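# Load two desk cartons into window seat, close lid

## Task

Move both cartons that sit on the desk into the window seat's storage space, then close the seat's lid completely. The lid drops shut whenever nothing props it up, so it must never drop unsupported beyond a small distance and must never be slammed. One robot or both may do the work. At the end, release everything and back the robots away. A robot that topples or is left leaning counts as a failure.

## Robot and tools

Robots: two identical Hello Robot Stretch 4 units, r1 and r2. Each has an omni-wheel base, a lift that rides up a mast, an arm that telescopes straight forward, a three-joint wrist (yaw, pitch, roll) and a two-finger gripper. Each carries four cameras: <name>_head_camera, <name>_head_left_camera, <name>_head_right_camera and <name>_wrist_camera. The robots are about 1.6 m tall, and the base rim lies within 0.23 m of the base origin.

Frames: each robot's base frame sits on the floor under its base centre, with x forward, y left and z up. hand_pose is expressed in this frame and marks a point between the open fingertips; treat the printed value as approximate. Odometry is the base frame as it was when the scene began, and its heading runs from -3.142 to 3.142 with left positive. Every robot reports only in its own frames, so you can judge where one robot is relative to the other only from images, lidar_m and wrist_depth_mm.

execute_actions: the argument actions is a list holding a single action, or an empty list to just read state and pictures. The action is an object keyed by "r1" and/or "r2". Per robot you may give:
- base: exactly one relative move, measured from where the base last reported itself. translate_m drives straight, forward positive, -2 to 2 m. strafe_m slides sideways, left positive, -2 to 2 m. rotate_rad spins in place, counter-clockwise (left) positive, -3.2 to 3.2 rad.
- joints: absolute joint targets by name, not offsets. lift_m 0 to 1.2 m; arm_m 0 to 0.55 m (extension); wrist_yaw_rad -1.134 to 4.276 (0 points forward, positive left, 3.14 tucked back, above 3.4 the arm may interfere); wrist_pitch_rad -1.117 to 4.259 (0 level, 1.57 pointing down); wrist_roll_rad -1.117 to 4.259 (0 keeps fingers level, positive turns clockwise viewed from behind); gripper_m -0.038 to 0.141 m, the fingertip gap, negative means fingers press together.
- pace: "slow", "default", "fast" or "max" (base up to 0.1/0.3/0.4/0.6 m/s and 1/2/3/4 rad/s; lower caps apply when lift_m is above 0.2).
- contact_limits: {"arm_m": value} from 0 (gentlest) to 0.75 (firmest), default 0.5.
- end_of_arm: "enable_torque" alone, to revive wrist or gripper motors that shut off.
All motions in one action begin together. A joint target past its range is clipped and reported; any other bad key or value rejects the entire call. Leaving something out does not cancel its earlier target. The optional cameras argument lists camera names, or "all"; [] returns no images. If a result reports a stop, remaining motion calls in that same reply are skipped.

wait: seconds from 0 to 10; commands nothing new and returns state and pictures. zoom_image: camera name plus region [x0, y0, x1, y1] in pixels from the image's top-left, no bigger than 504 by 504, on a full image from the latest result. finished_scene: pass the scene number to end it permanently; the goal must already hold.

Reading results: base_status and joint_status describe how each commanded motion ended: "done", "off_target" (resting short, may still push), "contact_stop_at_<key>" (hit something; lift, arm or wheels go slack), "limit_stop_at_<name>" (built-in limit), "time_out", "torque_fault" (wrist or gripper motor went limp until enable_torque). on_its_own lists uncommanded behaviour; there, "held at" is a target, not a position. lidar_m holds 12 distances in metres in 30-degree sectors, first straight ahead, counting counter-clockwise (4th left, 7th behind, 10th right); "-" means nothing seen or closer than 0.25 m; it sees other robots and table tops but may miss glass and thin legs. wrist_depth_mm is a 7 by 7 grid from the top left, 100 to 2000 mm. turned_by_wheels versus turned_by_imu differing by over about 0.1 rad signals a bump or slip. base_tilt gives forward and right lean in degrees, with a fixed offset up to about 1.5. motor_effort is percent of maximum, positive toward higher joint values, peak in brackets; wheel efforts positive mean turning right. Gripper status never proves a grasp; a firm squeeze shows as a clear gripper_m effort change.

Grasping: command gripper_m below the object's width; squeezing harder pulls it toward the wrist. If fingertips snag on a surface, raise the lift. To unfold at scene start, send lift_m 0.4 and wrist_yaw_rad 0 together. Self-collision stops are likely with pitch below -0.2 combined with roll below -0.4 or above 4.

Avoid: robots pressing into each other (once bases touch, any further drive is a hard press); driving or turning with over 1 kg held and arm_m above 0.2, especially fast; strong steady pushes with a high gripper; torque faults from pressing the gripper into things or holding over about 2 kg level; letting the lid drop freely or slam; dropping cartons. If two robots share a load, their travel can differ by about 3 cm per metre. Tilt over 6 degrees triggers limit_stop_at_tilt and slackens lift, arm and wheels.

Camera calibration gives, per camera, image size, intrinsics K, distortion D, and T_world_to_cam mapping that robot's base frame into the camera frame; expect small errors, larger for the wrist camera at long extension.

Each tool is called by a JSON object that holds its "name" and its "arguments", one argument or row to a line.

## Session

{"name": "execute_actions", "arguments": {
  "actions": []
}}

Scene clock: 0.00 s.
r1.base_odometry: x=+0.000 y=+0.000 heading=+0.000 (m, m, rad; r1's odometry frame)
r1.turned_by_wheels: +0.000 (rad since the last result)
r1.turned_by_imu: +0.000 (rad since the last result)
r1.base_tilt: forward=+0.2 right=-0.7 (deg)
r1.lidar_m: 1.17 1.13 1.26 1.95 1.97 1.53 2.02 2.28 1.69 1.50 1.75 1.46
r1.base_status: not commanded
r1.joint_positions: lift_m=+0.284 arm_m=-0.001 wrist_yaw_rad=+3.186 wrist_pitch_rad=-0.013 wrist_roll_rad=+0.004 gripper_m=+0.057
r1.joint_status: not commanded
r1.motor_effort: lift_m=+19 arm_m=+0 wrist_yaw_rad=+0 wrist_pitch_rad=-8 wrist_roll_rad=+1 gripper_m=-3 wheel_0=+0 wheel_1=+0 wheel_2=+0 (%)
r1.hand_pose: x=-0.1221 y=+0.0744 z=+0.4662 quat_wxyz=(-0.022, +0.006, +0.002, +1.000) (m; r1's base frame)
r1.wrist_depth_mm: - 144 223 - - - - / - 109 142 - - - - / - 107 140 - - - 1808 / - 116 141 - - - 1863 / 145 142 - - - - 1863 / 210 - 1808 1921 211 1756 1576 / 208 1281 1098 165 1118 1025 1160
r2.base_odometry: x=+0.000 y=+0.000 heading=+0.000 (m, m, rad; r2's odometry frame)
r2.turned_by_wheels: +0.000 (rad since the last result)
r2.turned_by_imu: +0.000 (rad since the last result)
r2.base_tilt: forward=+1.1 right=+0.7 (deg)
r2.lidar_m: 1.88 2.27 1.79 1.36 1.31 1.49 1.14 1.11 1.22 1.66 1.64 1.42
r2.base_status: not commanded
r2.joint_positions: lift_m=+0.129 arm_m=-0.002 wrist_yaw_rad=+3.228 wrist_pitch_rad=+0.022 wrist_roll_rad=-0.003 gripper_m=+0.057
r2.joint_status: not commanded
r2.motor_effort: lift_m=+18 arm_m=+0 wrist_yaw_rad=+0 wrist_pitch_rad=-5 wrist_roll_rad=-2 gripper_m=-3 wheel_0=+0 wheel_1=+0 wheel_2=+0 (%)
r2.hand_pose: x=-0.1264 y=+0.0621 z=+0.3006 quat_wxyz=(-0.043, -0.011, -0.002, +0.999) (m; r2's base frame)
r2.wrist_depth_mm: - - 135 1308 1430 1576 1863 / - - 134 1336 1430 1576 1756 / - - 135 1336 1430 1618 1756 / - 138 137 1336 1499 1618 1808 / 187 1118 1205 1336 1464 1618 1756 / 193 1098 195 1138 195 1160 1138 / 195 286 750 107 778 715 768
pictures: r1_head_camera, r1_head_left_camera, r1_head_right_camera, r1_wrist_camera, r2_head_camera, r2_head_left_camera, r2_head_right_camera, r2_wrist_camera
camera_calibration (this result's frames):
r1_wrist_camera: T_world_to_cam=[[-0.0798069, 0.996508, -0.0245479, -0.0619603], [-0.04686, -0.0283498, -0.998499, 0.527821], [-0.995708, -0.0785368, 0.0489589, 0.0851518], [0, 0, 0, 1]] pos_world=[0.104575, 0.0833951, 0.521339]
r2_wrist_camera: T_world_to_cam=[[-0.0618797, 0.998045, 0.00879959, -0.0704834], [0.0432011, 0.0114865, -0.999, 0.356604], [-0.997148, -0.0614377, -0.0438274, 0.121941], [0, 0, 0, 1]] pos_world=[0.101826, 0.0737412, 0.362212]
Images, in order (width x height): r1_head_camera 420x560, r1_head_left_camera 420x672, r1_head_right_camera 420x672, r1_wrist_camera 616x392, r2_head_camera 420x560, r2_head_left_camera 420x672, r2_head_right_camera 420x672, r2_wrist_camera 616x392.

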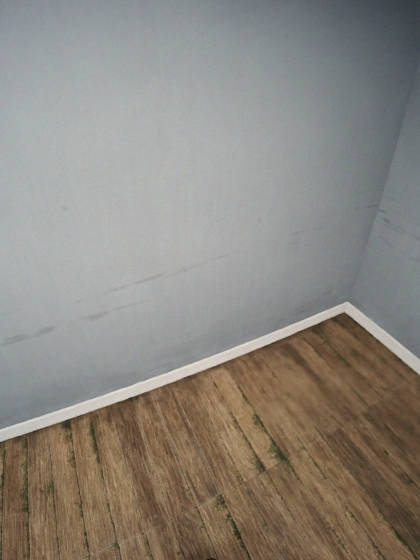

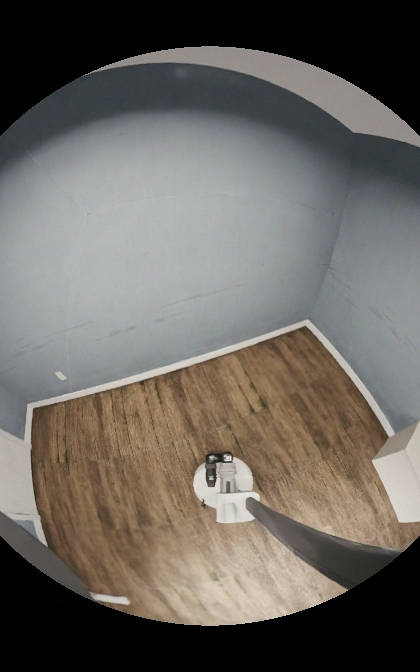

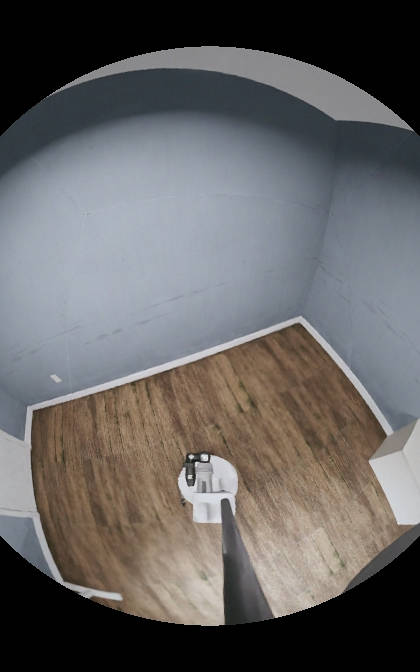

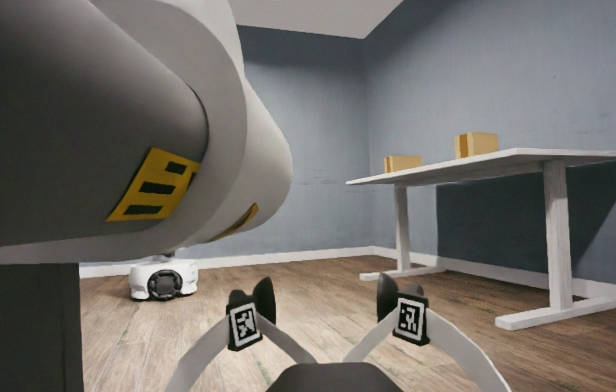

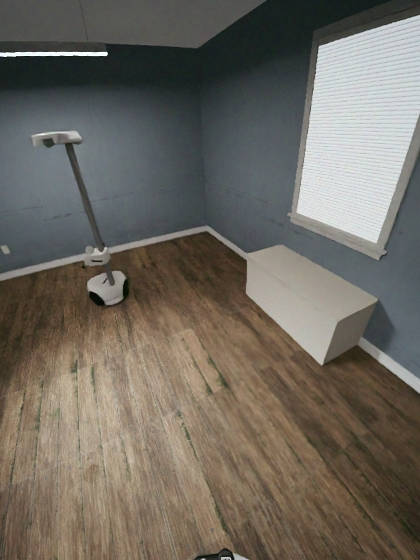

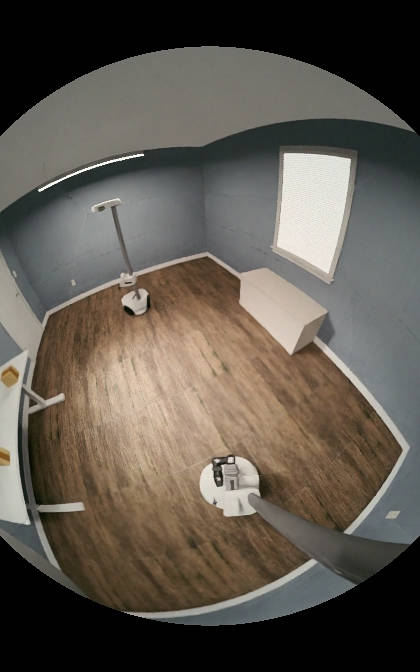

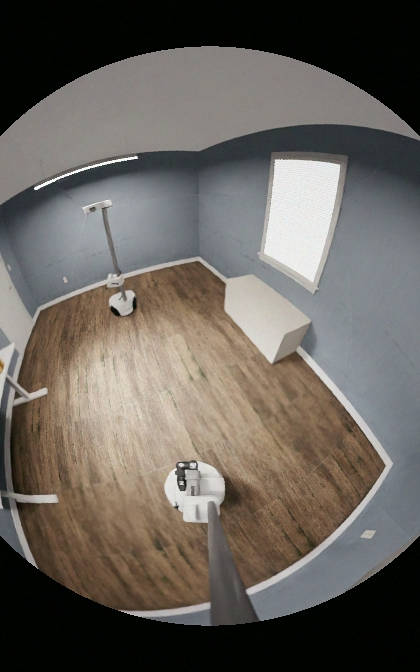

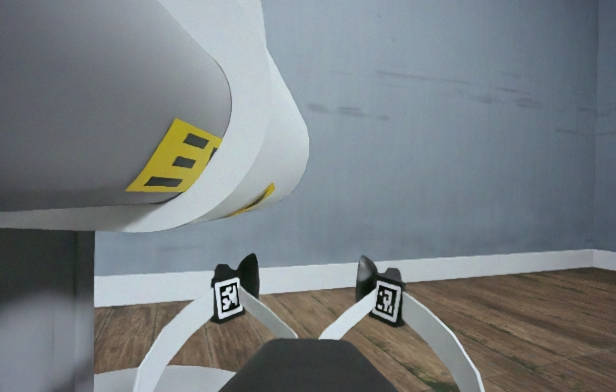

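{"name": "zoom_image", "arguments": {
  "camera": "r2_head_camera",
  "region": [230, 230, 400, 380]
}}

{"name": "zoom_image", "arguments": {
  "camera": "r2_head_left_camera",
  "region": [0, 330, 140, 540]
}}

Region (230, 230, 400, 380) of r2_head_camera's 420x560 image, scaled by 2.965, with more detail than that image has; it fills the top 445 rows of this view, and the rest is white.

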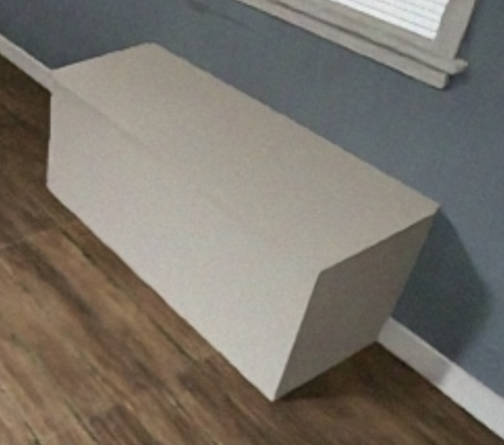

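Region (0, 330, 140, 540) of r2_head_left_camera's 420x672 image, scaled by 2.400, with more detail than that image has.

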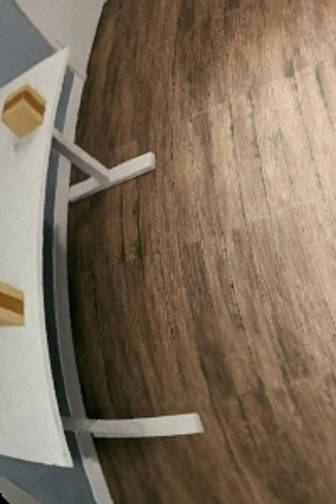

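{"name": "execute_actions", "arguments": {
  "actions": []
}}

Scene clock: 2.40 s.
r1.base_odometry: x=+0.000 y=+0.000 heading=+0.000 (m, m, rad; r1's odometry frame)
r1.turned_by_wheels: +0.000 (rad since the last result)
r1.turned_by_imu: +0.000 (rad since the last result)
r1.base_tilt: forward=+0.3 right=-0.8 (deg)
r1.lidar_m: 1.15 1.13 1.28 1.93 1.97 1.58 2.08 2.29 1.66 1.49 1.74 1.45
r1.base_status: not commanded
r1.joint_positions: lift_m=+0.284 arm_m=-0.001 wrist_yaw_rad=+3.186 wrist_pitch_rad=-0.013 wrist_roll_rad=+0.004 gripper_m=+0.057
r1.joint_status: not commanded
r1.motor_effort: lift_m=+19 arm_m=+0 wrist_yaw_rad=+0 wrist_pitch_rad=-10 wrist_roll_rad=+1 gripper_m=+1 wheel_0=+0 wheel_1=+0 wheel_2=+0 (%)
r1.hand_pose: x=-0.1221 y=+0.0744 z=+0.4662 quat_wxyz=(-0.022, +0.006, +0.002, +1.000) (m; r1's base frame)
r1.wrist_depth_mm: - 144 224 - - - - / - 108 142 - - - - / - 107 140 - - - 1808 / - 116 140 - - - 1808 / 145 143 - - - - 1863 / 210 - 1756 1863 211 1808 1618 / 207 1281 1098 165 1118 1025 1160
r2.base_odometry: x=+0.000 y=+0.000 heading=+0.000 (m, m, rad; r2's odometry frame)
r2.turned_by_wheels: +0.000 (rad since the last result)
r2.turned_by_imu: -0.001 (rad since the last result)
r2.base_tilt: forward=+1.1 right=+0.7 (deg)
r2.lidar_m: 1.90 2.25 1.77 1.37 1.32 1.51 1.15 1.12 1.22 1.68 1.64 1.39
r2.base_status: not commanded
r2.joint_positions: lift_m=+0.129 arm_m=-0.002 wrist_yaw_rad=+3.228 wrist_pitch_rad=+0.022 wrist_roll_rad=-0.003 gripper_m=+0.057
r2.joint_status: not commanded
r2.motor_effort: lift_m=+18 arm_m=+0 wrist_yaw_rad=+2 wrist_pitch_rad=-5 wrist_roll_rad=-2 gripper_m=-2 wheel_0=+0 wheel_1=+0 wheel_2=+0 (%)
r2.hand_pose: x=-0.1264 y=+0.0621 z=+0.3006 quat_wxyz=(-0.043, -0.011, -0.002, +0.999) (m; r2's base frame)
r2.wrist_depth_mm: - - 135 1281 1464 1618 1808 / - - 134 1308 1430 1576 1808 / - - 135 1336 1464 1618 1808 / - 138 137 1308 1464 1661 1808 / 187 1118 1205 1336 1464 1618 1756 / 194 1078 195 1118 195 1138 1160 / 195 286 750 107 768 723 778
pictures: r1_head_camera, r1_head_left_camera, r1_head_right_camera, r1_wrist_camera, r2_head_camera, r2_head_left_camera, r2_head_right_camera, r2_wrist_camera
camera_calibration (this result's frames):
r1_wrist_camera: T_world_to_cam=[[-0.0798072, 0.996508, -0.024548, -0.0619602], [-0.0468601, -0.0283499, -0.998499, 0.527821], [-0.995708, -0.0785371, 0.048959, 0.0851517], [0, 0, 0, 1]] pos_world=[0.104575, 0.0833951, 0.521339]
r2_wrist_camera: T_world_to_cam=[[-0.0618797, 0.998045, 0.00879964, -0.0704834], [0.0432013, 0.0114866, -0.999, 0.356604], [-0.997148, -0.0614377, -0.0438276, 0.121941], [0, 0, 0, 1]] pos_world=[0.101826, 0.0737412, 0.362212]
Images, in order (width x height): r1_head_camera 420x560, r1_head_left_camera 420x672, r1_head_right_camera 420x672, r1_wrist_camera 616x392, r2_head_camera 420x560, r2_head_left_camera 420x672, r2_head_right_camera 420x672, r2_wrist_camera 616x392.

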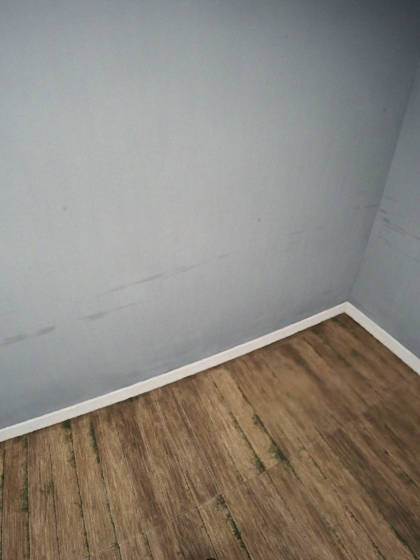

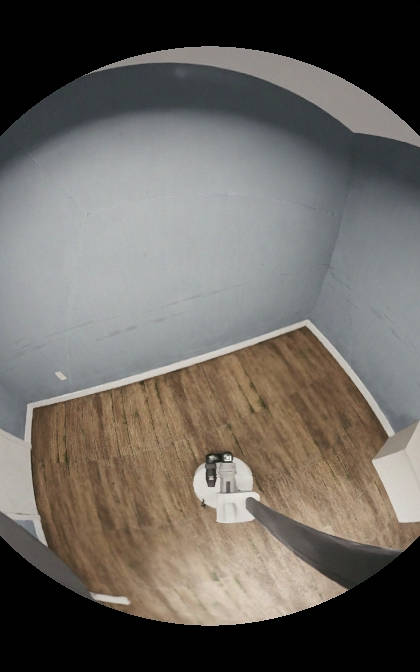

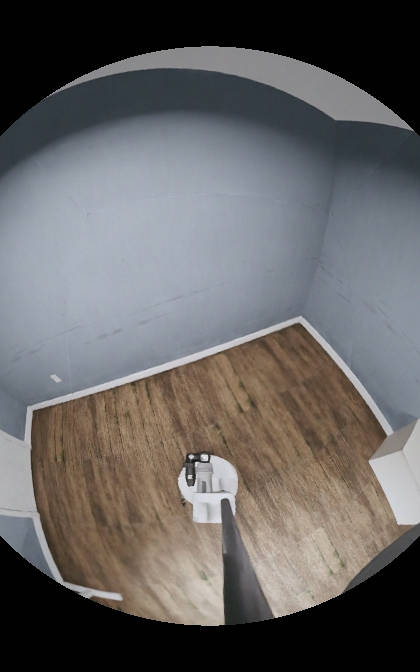

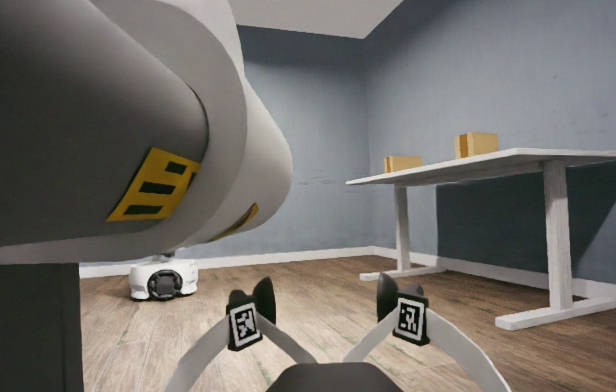

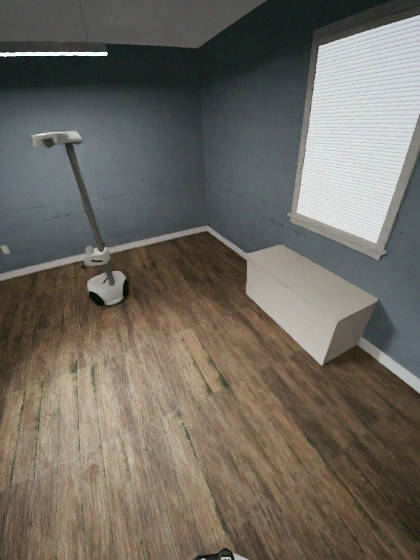

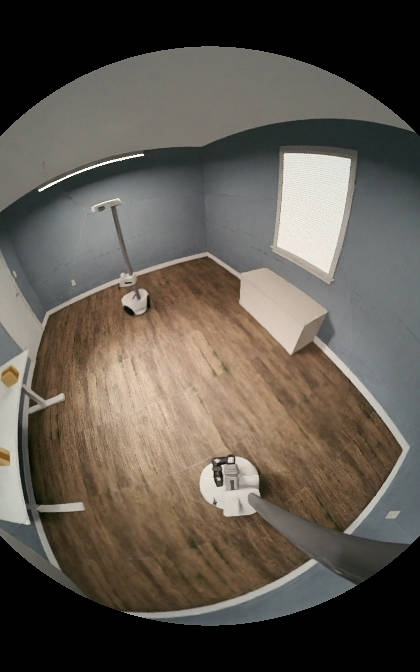

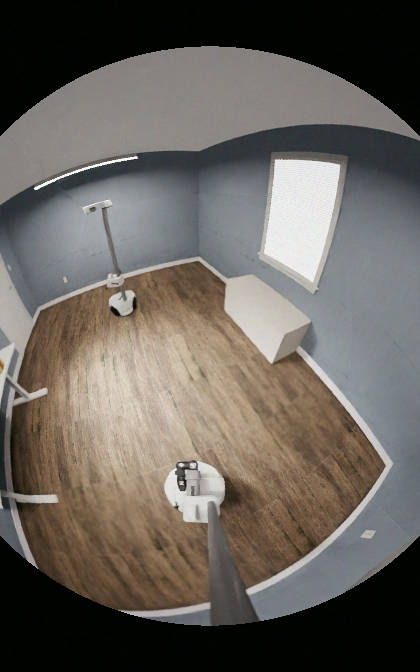

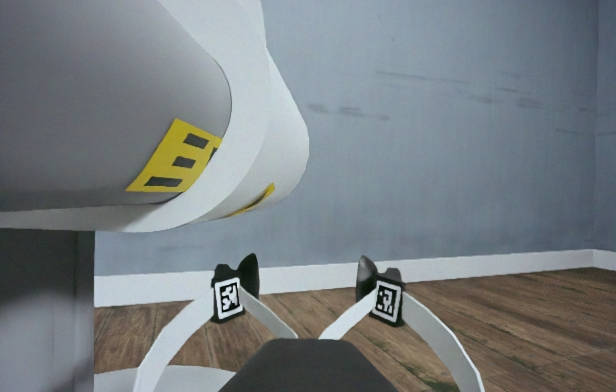

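{"name": "zoom_image", "arguments": {
  "camera": "r2_head_camera",
  "region": [230, 230, 400, 380]
}}

{"name": "zoom_image", "arguments": {
  "camera": "r2_head_left_camera",
  "region": [0, 330, 120, 540]
}}

{"name": "zoom_image", "arguments": {
  "camera": "r2_head_camera",
  "region": [60, 220, 220, 330]
}}

Region (230, 230, 400, 380) of r2_head_camera's 420x560 image, scaled by 2.965, with more detail than that image has; it fills the top 445 rows of this view, and the rest is white.

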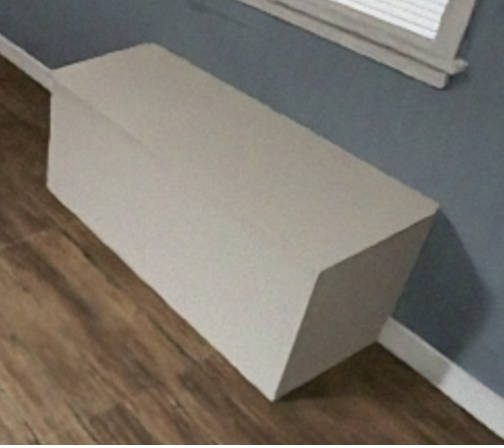

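Region (0, 330, 120, 540) of r2_head_left_camera's 420x672 image, scaled by 2.400, with more detail than that image has; it fills the left 288 columns of this view, and the rest is white.

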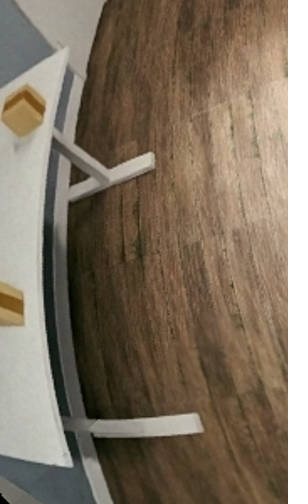

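Region (60, 220, 220, 330) of r2_head_camera's 420x560 image, scaled by 3.150, with more detail than that image has; it fills the top 346 rows of this view, and the rest is white.

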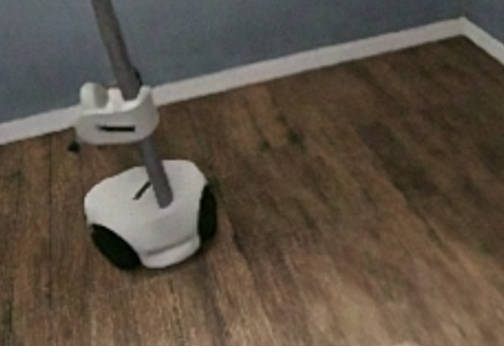

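{"name": "zoom_image", "arguments": {
  "camera": "r1_head_right_camera",
  "region": [320, 390, 420, 560]
}}

{"name": "zoom_image", "arguments": {
  "camera": "r1_wrist_camera",
  "region": [330, 100, 616, 340]
}}

Region (320, 390, 420, 560) of r1_head_right_camera's 420x672 image, scaled by 2.965, with more detail than that image has; it fills the left 296 columns of this view, and the rest is white.

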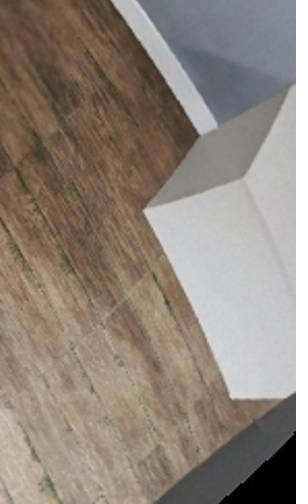

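Region (330, 100, 616, 340) of r1_wrist_camera's 616x392 image, scaled by 1.762; it fills the top 423 rows of this view, and the rest is white.

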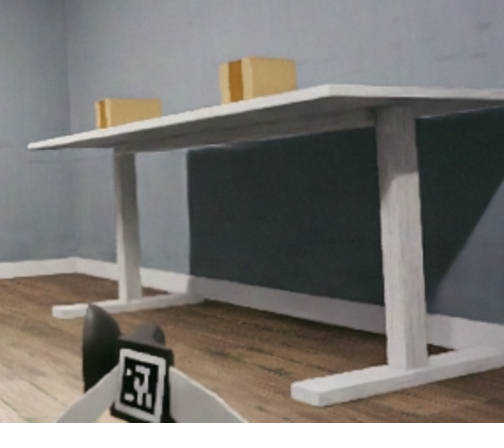

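{"name": "zoom_image", "arguments": {
  "camera": "r1_head_camera",
  "region": [260, 280, 420, 400]
}}

{"name": "zoom_image", "arguments": {
  "camera": "r1_head_camera",
  "region": [0, 360, 160, 480]
}}

Region (260, 280, 420, 400) of r1_head_camera's 420x560 image, scaled by 3.150, with more detail than that image has; it fills the top 378 rows of this view, and the rest is white.

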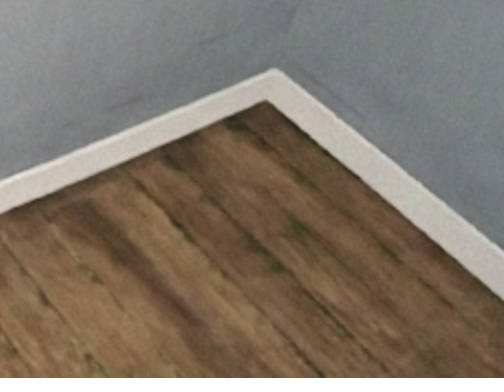

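Region (0, 360, 160, 480) of r1_head_camera's 420x560 image, scaled by 3.150, with more detail than that image has; it fills the top 378 rows of this view, and the rest is white.

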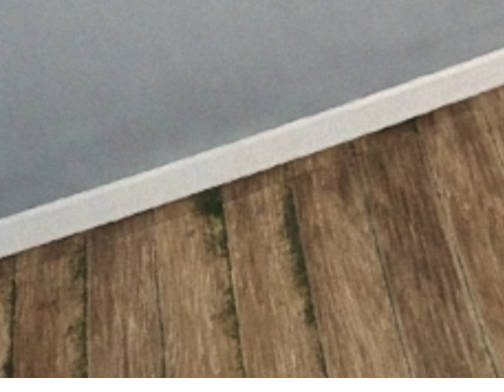

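{"name": "execute_actions", "arguments": {
  "actions": [
    {"r1": {"base": {"rotate_rad": -1.17}, "joints": {"lift_m": 0.4, "wrist_yaw_rad": 0, "gripper_m": -0.02}, "pace": "fast"}, "r2": {"base": {"rotate_rad": 1.72}, "joints": {"lift_m": 0.4, "wrist_yaw_rad": 0, "gripper_m": 0.141}, "pace": "fast"}}
  ],
  "cameras": ["r1_head_camera", "r1_wrist_camera", "r2_head_camera", "r2_wrist_camera"]
}}

Scene clock: 20.00 s.
r1.base_odometry: x=+0.000 y=+0.000 heading=-1.170 (m, m, rad; r1's odometry frame)
r1.turned_by_wheels: -1.170 (rad since the last result)
r1.turned_by_imu: -1.173 (rad since the last result)
r1.base_tilt: forward=+0.3 right=-0.7 (deg)
r1.lidar_m: 1.74 1.61 1.20 1.13 1.19 1.68 1.98 1.53 1.78 2.21 1.89 1.50
r1.base_status: done
r1.joint_positions: lift_m=+0.400 arm_m=-0.001 wrist_yaw_rad=+0.000 wrist_pitch_rad=-0.013 wrist_roll_rad=+0.004 gripper_m=-0.020
r1.joint_status: all done
r1.motor_effort: lift_m=+21(23) arm_m=+0(0) wrist_yaw_rad=+0(7) wrist_pitch_rad=-8(6) wrist_roll_rad=+2(1) gripper_m=-11(9) wheel_0=-1(5) wheel_1=-2(8) wheel_2=-1(11) (%)
r1.hand_pose: x=+0.4585 y=-0.0873 z=+0.5816 quat_wxyz=(+1.000, +0.002, -0.006, +0.000) (m; r1's base frame)
r1.wrist_depth_mm: 1537 1499 1537 1499 1499 1464 1464 / 1537 1537 1537 1499 1537 1464 1464 / 1576 1537 1499 1499 1499 1464 1430 / 1537 1537 1499 1464 1464 1430 1464 / 1499 1499 1499 1499 1499 1464 1060 / 1499 1499 1499 203 1499 1397 1042 / 1499 1499 177 178 1255 1138 1042
r2.base_odometry: x=+0.000 y=+0.000 heading=+1.720 (m, m, rad; r2's odometry frame)
r2.turned_by_wheels: +1.720 (rad since the last result)
r2.turned_by_imu: +1.745 (rad since the last result)
r2.base_tilt: forward=+1.1 right=+0.6 (deg)
r2.lidar_m: 1.29 1.32 1.35 1.14 1.13 1.29 1.65 1.54 1.43 2.36 2.29 1.58
r2.base_status: done
r2.joint_positions: lift_m=+0.400 arm_m=-0.002 wrist_yaw_rad=+0.000 wrist_pitch_rad=+0.022 wrist_roll_rad=-0.003 gripper_m=+0.141
r2.joint_status: all done
r2.motor_effort: lift_m=+22(22) arm_m=+0(0) wrist_yaw_rad=-1(5) wrist_pitch_rad=-5(5) wrist_roll_rad=-2(2) gripper_m=+1(5) wheel_0=+0(7) wheel_1=+1(7) wheel_2=+1(8) (%)
r2.hand_pose: x=+0.4570 y=-0.0873 z=+0.5717 quat_wxyz=(+1.000, -0.001, +0.011, +0.000) (m; r2's base frame)
r2.wrist_depth_mm: 1576 1756 1756 1921 - - - / 1661 1661 1863 1921 - - - / 1618 1756 1756 1983 - - - / 1618 1756 1808 - - - - / 1661 1756 1808 - - - - / 1576 1576 1397 1983 1618 1618 - / 1281 1229 1281 107 1308 1229 1336
pictures: r1_head_camera, r1_wrist_camera, r2_head_camera, r2_wrist_camera
camera_calibration (this result's frames):
r1_wrist_camera: T_world_to_cam=[[0.0356511, -0.999063, -0.0245459, -0.0787579], [0.0480545, 0.0262468, -0.9985, 0.626983], [0.998208, 0.034418, 0.0489452, -0.259517], [0, 0, 0, 1]] pos_world=[0.23173, -0.0862084, 0.636812]
r2_wrist_camera: T_world_to_cam=[[-0.0243687, -0.999664, 0.00880009, -0.0791921], [-0.0440503, -0.00772043, -0.998999, 0.64219], [0.998732, -0.0247319, -0.0438474, -0.202586], [0, 0, 0, 1]] pos_world=[0.228688, -0.0792179, 0.633361]
Images, in order (width x height): r1_head_camera 420x560, r1_wrist_camera 616x392, r2_head_camera 420x560, r2_wrist_camera 616x392.

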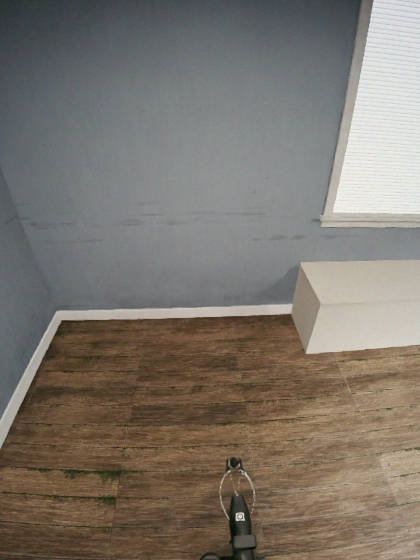

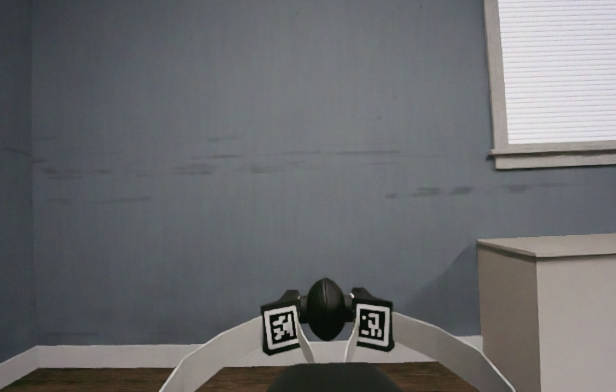

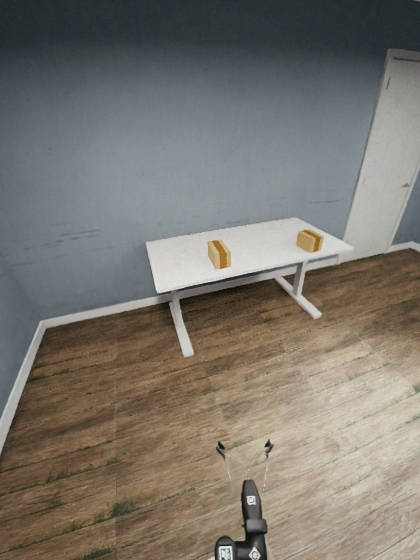

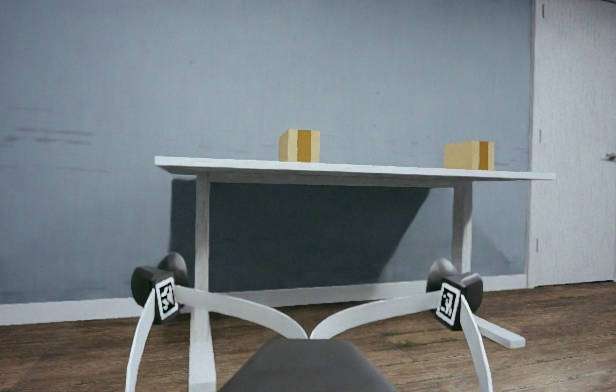

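{"name": "zoom_image", "arguments": {
  "camera": "r1_wrist_camera",
  "region": [456, 210, 616, 392]
}}

{"name": "zoom_image", "arguments": {
  "camera": "r1_head_camera",
  "region": [270, 240, 420, 370]
}}

{"name": "zoom_image", "arguments": {
  "camera": "r2_head_camera",
  "region": [140, 200, 360, 300]
}}

{"name": "zoom_image", "arguments": {
  "camera": "r2_wrist_camera",
  "region": [250, 100, 520, 200]
}}

Region (456, 210, 616, 392) of r1_wrist_camera's 616x392 image, scaled by 2.769; it fills the left 443 columns of this view, and the rest is white.

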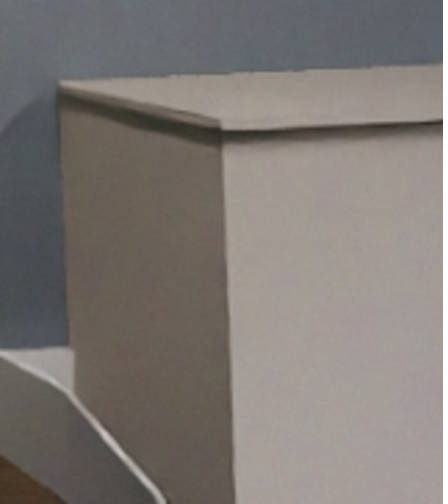

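Region (270, 240, 420, 370) of r1_head_camera's 420x560 image, scaled by 3.360, with more detail than that image has; it fills the top 437 rows of this view, and the rest is white.

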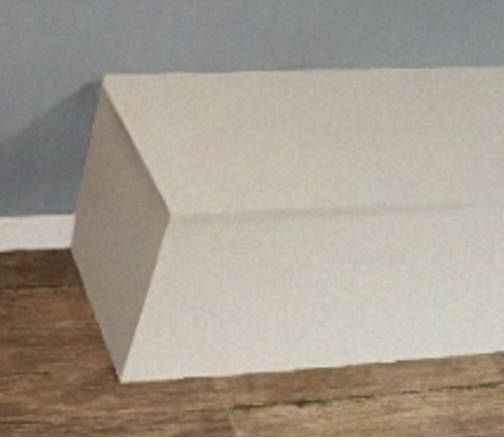

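Region (140, 200, 360, 300) of r2_head_camera's 420x560 image, scaled by 2.291, with more detail than that image has; it fills the top 229 rows of this view, and the rest is white.

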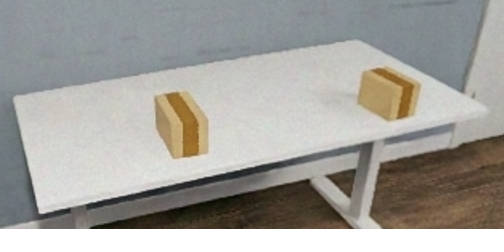

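Region (250, 100, 520, 200) of r2_wrist_camera's 616x392 image, scaled by 1.867; it fills the top 187 rows of this view, and the rest is white.

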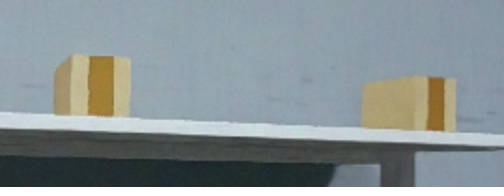

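{"name": "zoom_image", "arguments": {
  "camera": "r2_head_camera",
  "region": [190, 225, 260, 285]
}}

{"name": "zoom_image", "arguments": {
  "camera": "r2_head_camera",
  "region": [280, 215, 350, 275]
}}

Region (190, 225, 260, 285) of r2_head_camera's 420x560 image, scaled by 7.200, with more detail than that image has; it fills the top 432 rows of this view, and the rest is white.

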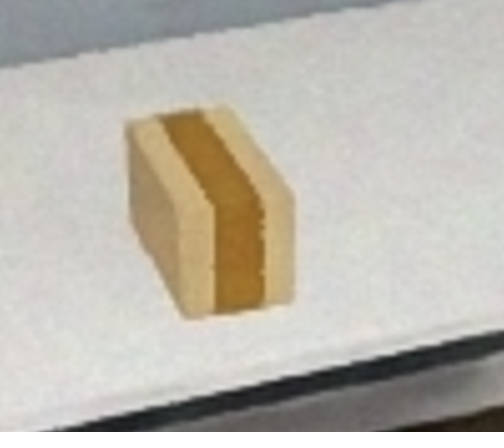

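Region (280, 215, 350, 275) of r2_head_camera's 420x560 image, scaled by 7.200, with more detail than that image has; it fills the top 432 rows of this view, and the rest is white.

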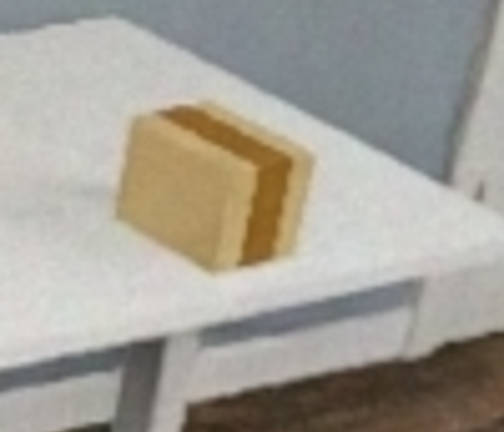

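{"name": "execute_actions", "arguments": {
  "actions": [
    {"r1": {"base": {"strafe_m": -0.72}, "joints": {"lift_m": 0.2, "wrist_pitch_rad": -0.68}, "pace": "fast"}, "r2": {"base": {"translate_m": 1.04}, "joints": {"lift_m": 1.0, "wrist_pitch_rad": 1.57, "wrist_roll_rad": -0.24}, "pace": "max"}}
  ],
  "cameras": ["r1_head_camera", "r2_head_camera", "r2_wrist_camera"]
}}

Scene clock: 33.50 s.
r1.base_odometry: x=-0.663 y=-0.281 heading=-1.170 (m, m, rad; r1's odometry frame)
r1.turned_by_wheels: +0.000 (rad since the last result)
r1.turned_by_imu: +0.001 (rad since the last result)
r1.base_tilt: forward=+0.3 right=-0.6 (deg)
r1.lidar_m: 1.30 1.80 1.96 1.87 1.95 2.07 1.27 1.25 1.52 2.87 2.46 1.34
r1.base_status: done
r1.joint_positions: lift_m=+0.200 arm_m=-0.001 wrist_yaw_rad=+0.000 wrist_pitch_rad=-0.678 wrist_roll_rad=+0.004 gripper_m=-0.020
r1.joint_status: all done
r1.motor_effort: lift_m=+16(20) arm_m=+0(0) wrist_yaw_rad=+0(0) wrist_pitch_rad=-9(13) wrist_roll_rad=+1(2) gripper_m=-12(13) wheel_0=-1(10) wheel_1=-1(10) wheel_2=+0(3) (%)
r1.hand_pose: x=+0.3948 y=-0.0874 z=+0.5593 quat_wxyz=(+0.943, +0.002, -0.332, +0.001) (m; r1's base frame)
r1.wrist_depth_mm: - 1921 1921 - - - - / - - - - - - - / - - - - - - - / - - - - 1921 1863 1863 / 1808 1756 1756 1756 1708 1661 1661 / 1618 1576 1661 203 1537 1537 1537 / 1499 1499 177 178 1366 1336 1397
r2.base_odometry: x=-0.155 y=+1.029 heading=+1.720 (m, m, rad; r2's odometry frame)
r2.turned_by_wheels: +0.000 (rad since the last result)
r2.turned_by_imu: -0.006 (rad since the last result)
r2.base_tilt: forward=+1.2 right=+0.7 (deg)
r2.lidar_m: 0.29 0.30 0.36 1.42 1.43 1.62 2.64 2.26 1.52 1.50 0.69 0.38
r2.base_status: done
r2.joint_positions: lift_m=+1.000 arm_m=-0.002 wrist_yaw_rad=+0.000 wrist_pitch_rad=+1.570 wrist_roll_rad=-0.240 gripper_m=+0.141
r2.joint_status: all done
r2.motor_effort: lift_m=+20(23) arm_m=+0(0) wrist_yaw_rad=-1(0) wrist_pitch_rad=+1(4) wrist_roll_rad=-3(8) gripper_m=+1(2) wheel_0=-1(8) wheel_1=-1(7) wheel_2=+1(14) (%)
r2.hand_pose: x=+0.1688 y=-0.0874 z=+0.8896 quat_wxyz=(+0.702, -0.085, +0.702, +0.084) (m; r2's base frame)
r2.wrist_depth_mm: 397 399 397 402 399 399 399 / 397 397 397 397 399 397 413 / 1098 1118 1098 1098 1098 1138 1118 / 1098 1078 1118 1118 1118 1138 1118 / 1098 1098 904 891 1118 1098 1098 / 1138 1098 904 891 1098 1098 1118 / 1078 1098 1098 107 1098 1098 1118
pictures: r1_head_camera, r2_head_camera, r2_wrist_camera
camera_calibration (this result's frames):
r2_wrist_camera: T_world_to_cam=[[0.242663, -0.969783, 0.0252133, -0.146214], [-0.969997, -0.242154, 0.0216338, 0.174912], [-0.0148746, -0.0297066, -0.999448, 1.12002], [0, 0, 0, 1]] pos_world=[0.221805, -0.0661679, 1.1193]
Images, in order (width x height): r1_head_camera 420x560, r2_head_camera 420x560, r2_wrist_camera 616x392.

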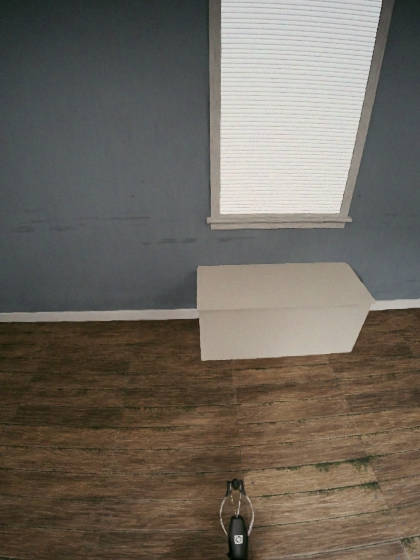

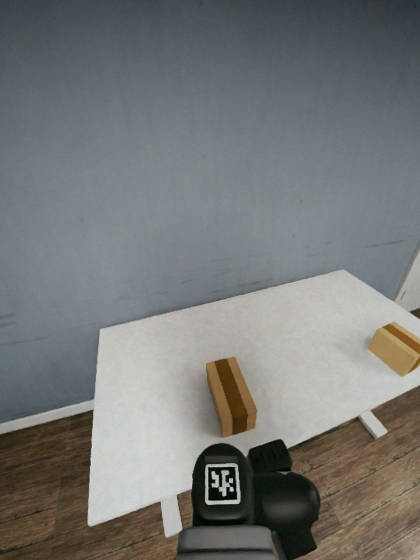

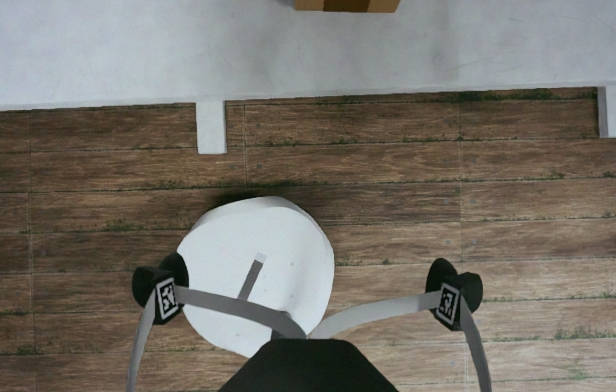

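{"name": "zoom_image", "arguments": {
  "camera": "r2_head_camera",
  "region": [180, 340, 280, 450]
}}

{"name": "zoom_image", "arguments": {
  "camera": "r1_head_camera",
  "region": [180, 250, 390, 375]
}}

{"name": "zoom_image", "arguments": {
  "camera": "r2_head_camera",
  "region": [340, 300, 420, 400]
}}

Region (180, 340, 280, 450) of r2_head_camera's 420x560 image, scaled by 4.582, with more detail than that image has; it fills the left 458 columns of this view, and the rest is white.

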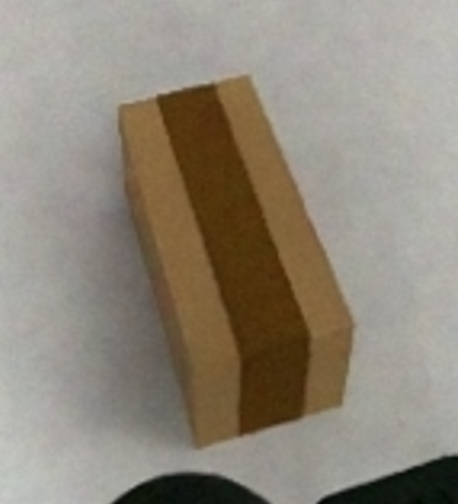

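Region (180, 250, 390, 375) of r1_head_camera's 420x560 image, scaled by 2.400, with more detail than that image has; it fills the top 300 rows of this view, and the rest is white.

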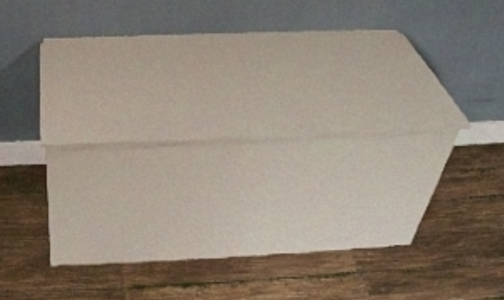

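Region (340, 300, 420, 400) of r2_head_camera's 420x560 image, scaled by 5.040, with more detail than that image has; it fills the left 403 columns of this view, and the rest is white.

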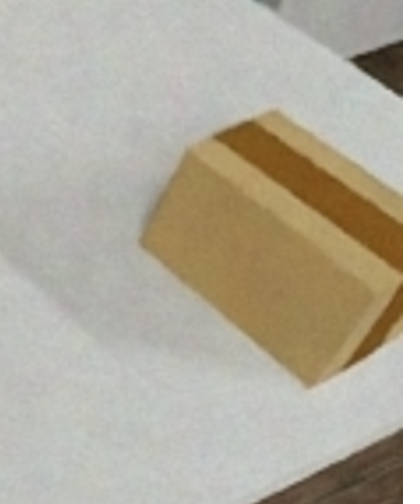

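{"name": "execute_actions", "arguments": {
  "actions": [
    {"r1": {"base": {"translate_m": 0.78}, "joints": {"lift_m": 0.06, "arm_m": 0.08}, "pace": "max"}, "r2": {"base": {"strafe_m": 0.047}, "joints": {"arm_m": 0.364}, "pace": "fast"}}
  ],
  "cameras": ["r1_head_camera", "r1_wrist_camera", "r2_wrist_camera"]
}}

Scene clock: 41.10 s.
r1.base_odometry: x=-0.359 y=-0.999 heading=-1.171 (m, m, rad; r1's odometry frame)
r1.turned_by_wheels: +0.000 (rad since the last result)
r1.turned_by_imu: -0.003 (rad since the last result)
r1.base_tilt: forward=+0.2 right=-0.7 (deg)
r1.lidar_m: 0.48 0.97 1.38 1.85 1.93 2.70 2.08 2.05 2.20 2.88 0.76 0.51
r1.base_status: done
r1.joint_positions: lift_m=+0.060 arm_m=+0.079 wrist_yaw_rad=+0.000 wrist_pitch_rad=-0.678 wrist_roll_rad=+0.004 gripper_m=-0.020
r1.joint_status: all done
r1.motor_effort: lift_m=+17(17) arm_m=+8(13) wrist_yaw_rad=+0(2) wrist_pitch_rad=-6(6) wrist_roll_rad=+2(2) gripper_m=-14(12) wheel_0=-1(10) wheel_1=-2(8) wheel_2=+0(16) (%)
r1.hand_pose: x=+0.4741 y=-0.0874 z=+0.4194 quat_wxyz=(+0.943, +0.002, -0.333, +0.001) (m; r1's base frame)
r1.wrist_depth_mm: 1537 1537 1464 1430 1397 1366 1308 / 1281 1255 1205 1182 1160 1138 1138 / 1098 1060 1060 1025 1008 991 976 / 946 931 917 904 878 866 854 / 842 820 809 304 301 297 294 / 759 750 297 203 277 279 277 / 683 668 177 178 248 246 253
r2.base_odometry: x=-0.201 y=+1.022 heading=+1.720 (m, m, rad; r2's odometry frame)
r2.turned_by_wheels: +0.000 (rad since the last result)
r2.turned_by_imu: -0.002 (rad since the last result)
r2.base_tilt: forward=+1.1 right=+0.7 (deg)
r2.lidar_m: 0.29 0.30 0.33 1.38 1.36 1.57 2.66 2.31 2.08 3.39 0.65 0.36
r2.base_status: done
r2.joint_positions: lift_m=+1.000 arm_m=+0.363 wrist_yaw_rad=+0.000 wrist_pitch_rad=+1.570 wrist_roll_rad=-0.240 gripper_m=+0.141
r2.joint_status: all done
r2.motor_effort: lift_m=+20(20) arm_m=+7(6) wrist_yaw_rad=+1(4) wrist_pitch_rad=+2(1) wrist_roll_rad=-1(3) gripper_m=+0(1) wheel_0=+0(8) wheel_1=+0(9) wheel_2=+1(0) (%)
r2.hand_pose: x=+0.5339 y=-0.0874 z=+0.8896 quat_wxyz=(+0.702, -0.085, +0.702, +0.085) (m; r2's base frame)
r2.wrist_depth_mm: 394 394 397 392 399 394 397 / 392 394 394 394 399 399 397 / 392 397 394 278 397 397 397 / 392 394 389 278 397 397 397 / 394 394 397 277 394 397 394 / 397 394 278 277 277 397 397 / 394 392 394 107 394 397 397
pictures: r1_head_camera, r1_wrist_camera, r2_wrist_camera
camera_calibration (this result's frames):
r1_wrist_camera: T_world_to_cam=[[0.0429311, -0.999075, 0.00241781, -0.0981698], [0.654319, 0.0262877, -0.755761, 0.0749412], [0.754999, 0.0340277, 0.654843, -0.405942], [0, 0, 0, 1]] pos_world=[0.261665, -0.0862358, 0.322703]
r2_wrist_camera: T_world_to_cam=[[0.24297, -0.969705, 0.0252546, -0.235], [-0.969923, -0.242465, 0.0214698, 0.529125], [-0.014696, -0.0297115, -0.99945, 1.12535], [0, 0, 0, 1]] pos_world=[0.586846, -0.0661508, 1.11931]
Images, in order (width x height): r1_head_camera 420x560, r1_wrist_camera 616x392, r2_wrist_camera 616x392.

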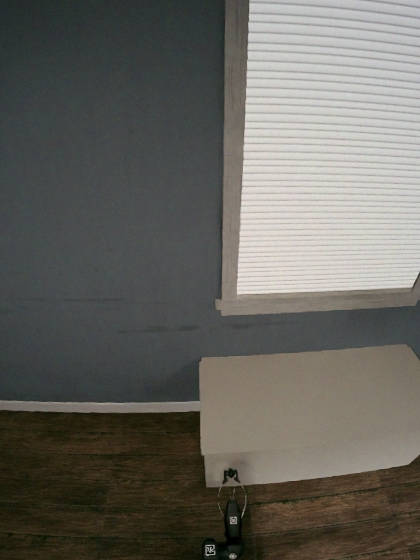

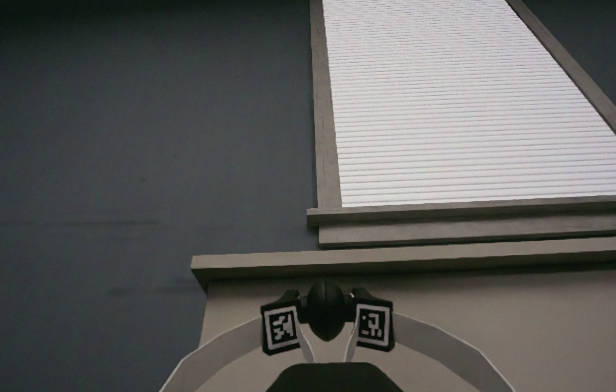

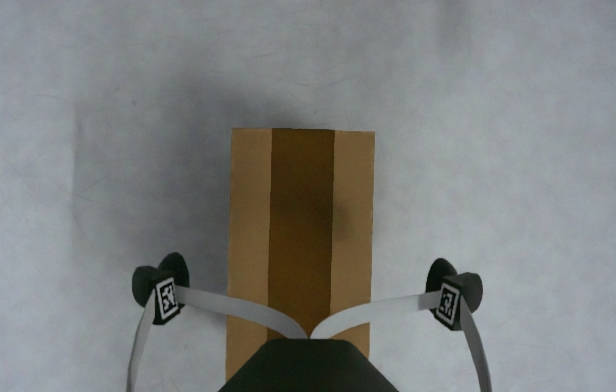

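{"name": "zoom_image", "arguments": {
  "camera": "r1_wrist_camera",
  "region": [170, 220, 470, 392]
}}

{"name": "zoom_image", "arguments": {
  "camera": "r1_head_camera",
  "region": [180, 330, 420, 560]
}}

Region (170, 220, 470, 392) of r1_wrist_camera's 616x392 image, scaled by 1.680; it fills the top 289 rows of this view, and the rest is white.

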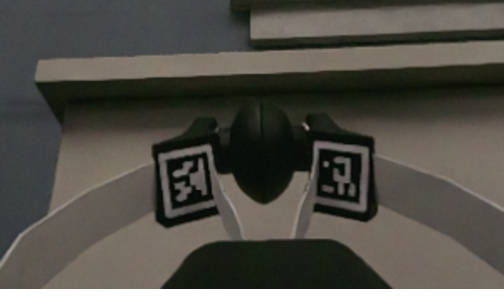

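Region (180, 330, 420, 560) of r1_head_camera's 420x560 image, scaled by 2.100, with more detail than that image has; it fills the top 483 rows of this view, and the rest is white.

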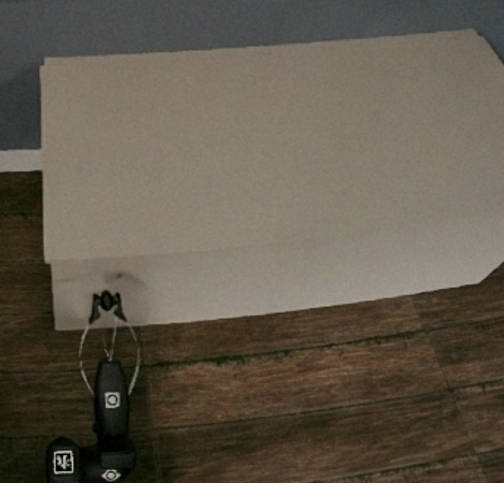

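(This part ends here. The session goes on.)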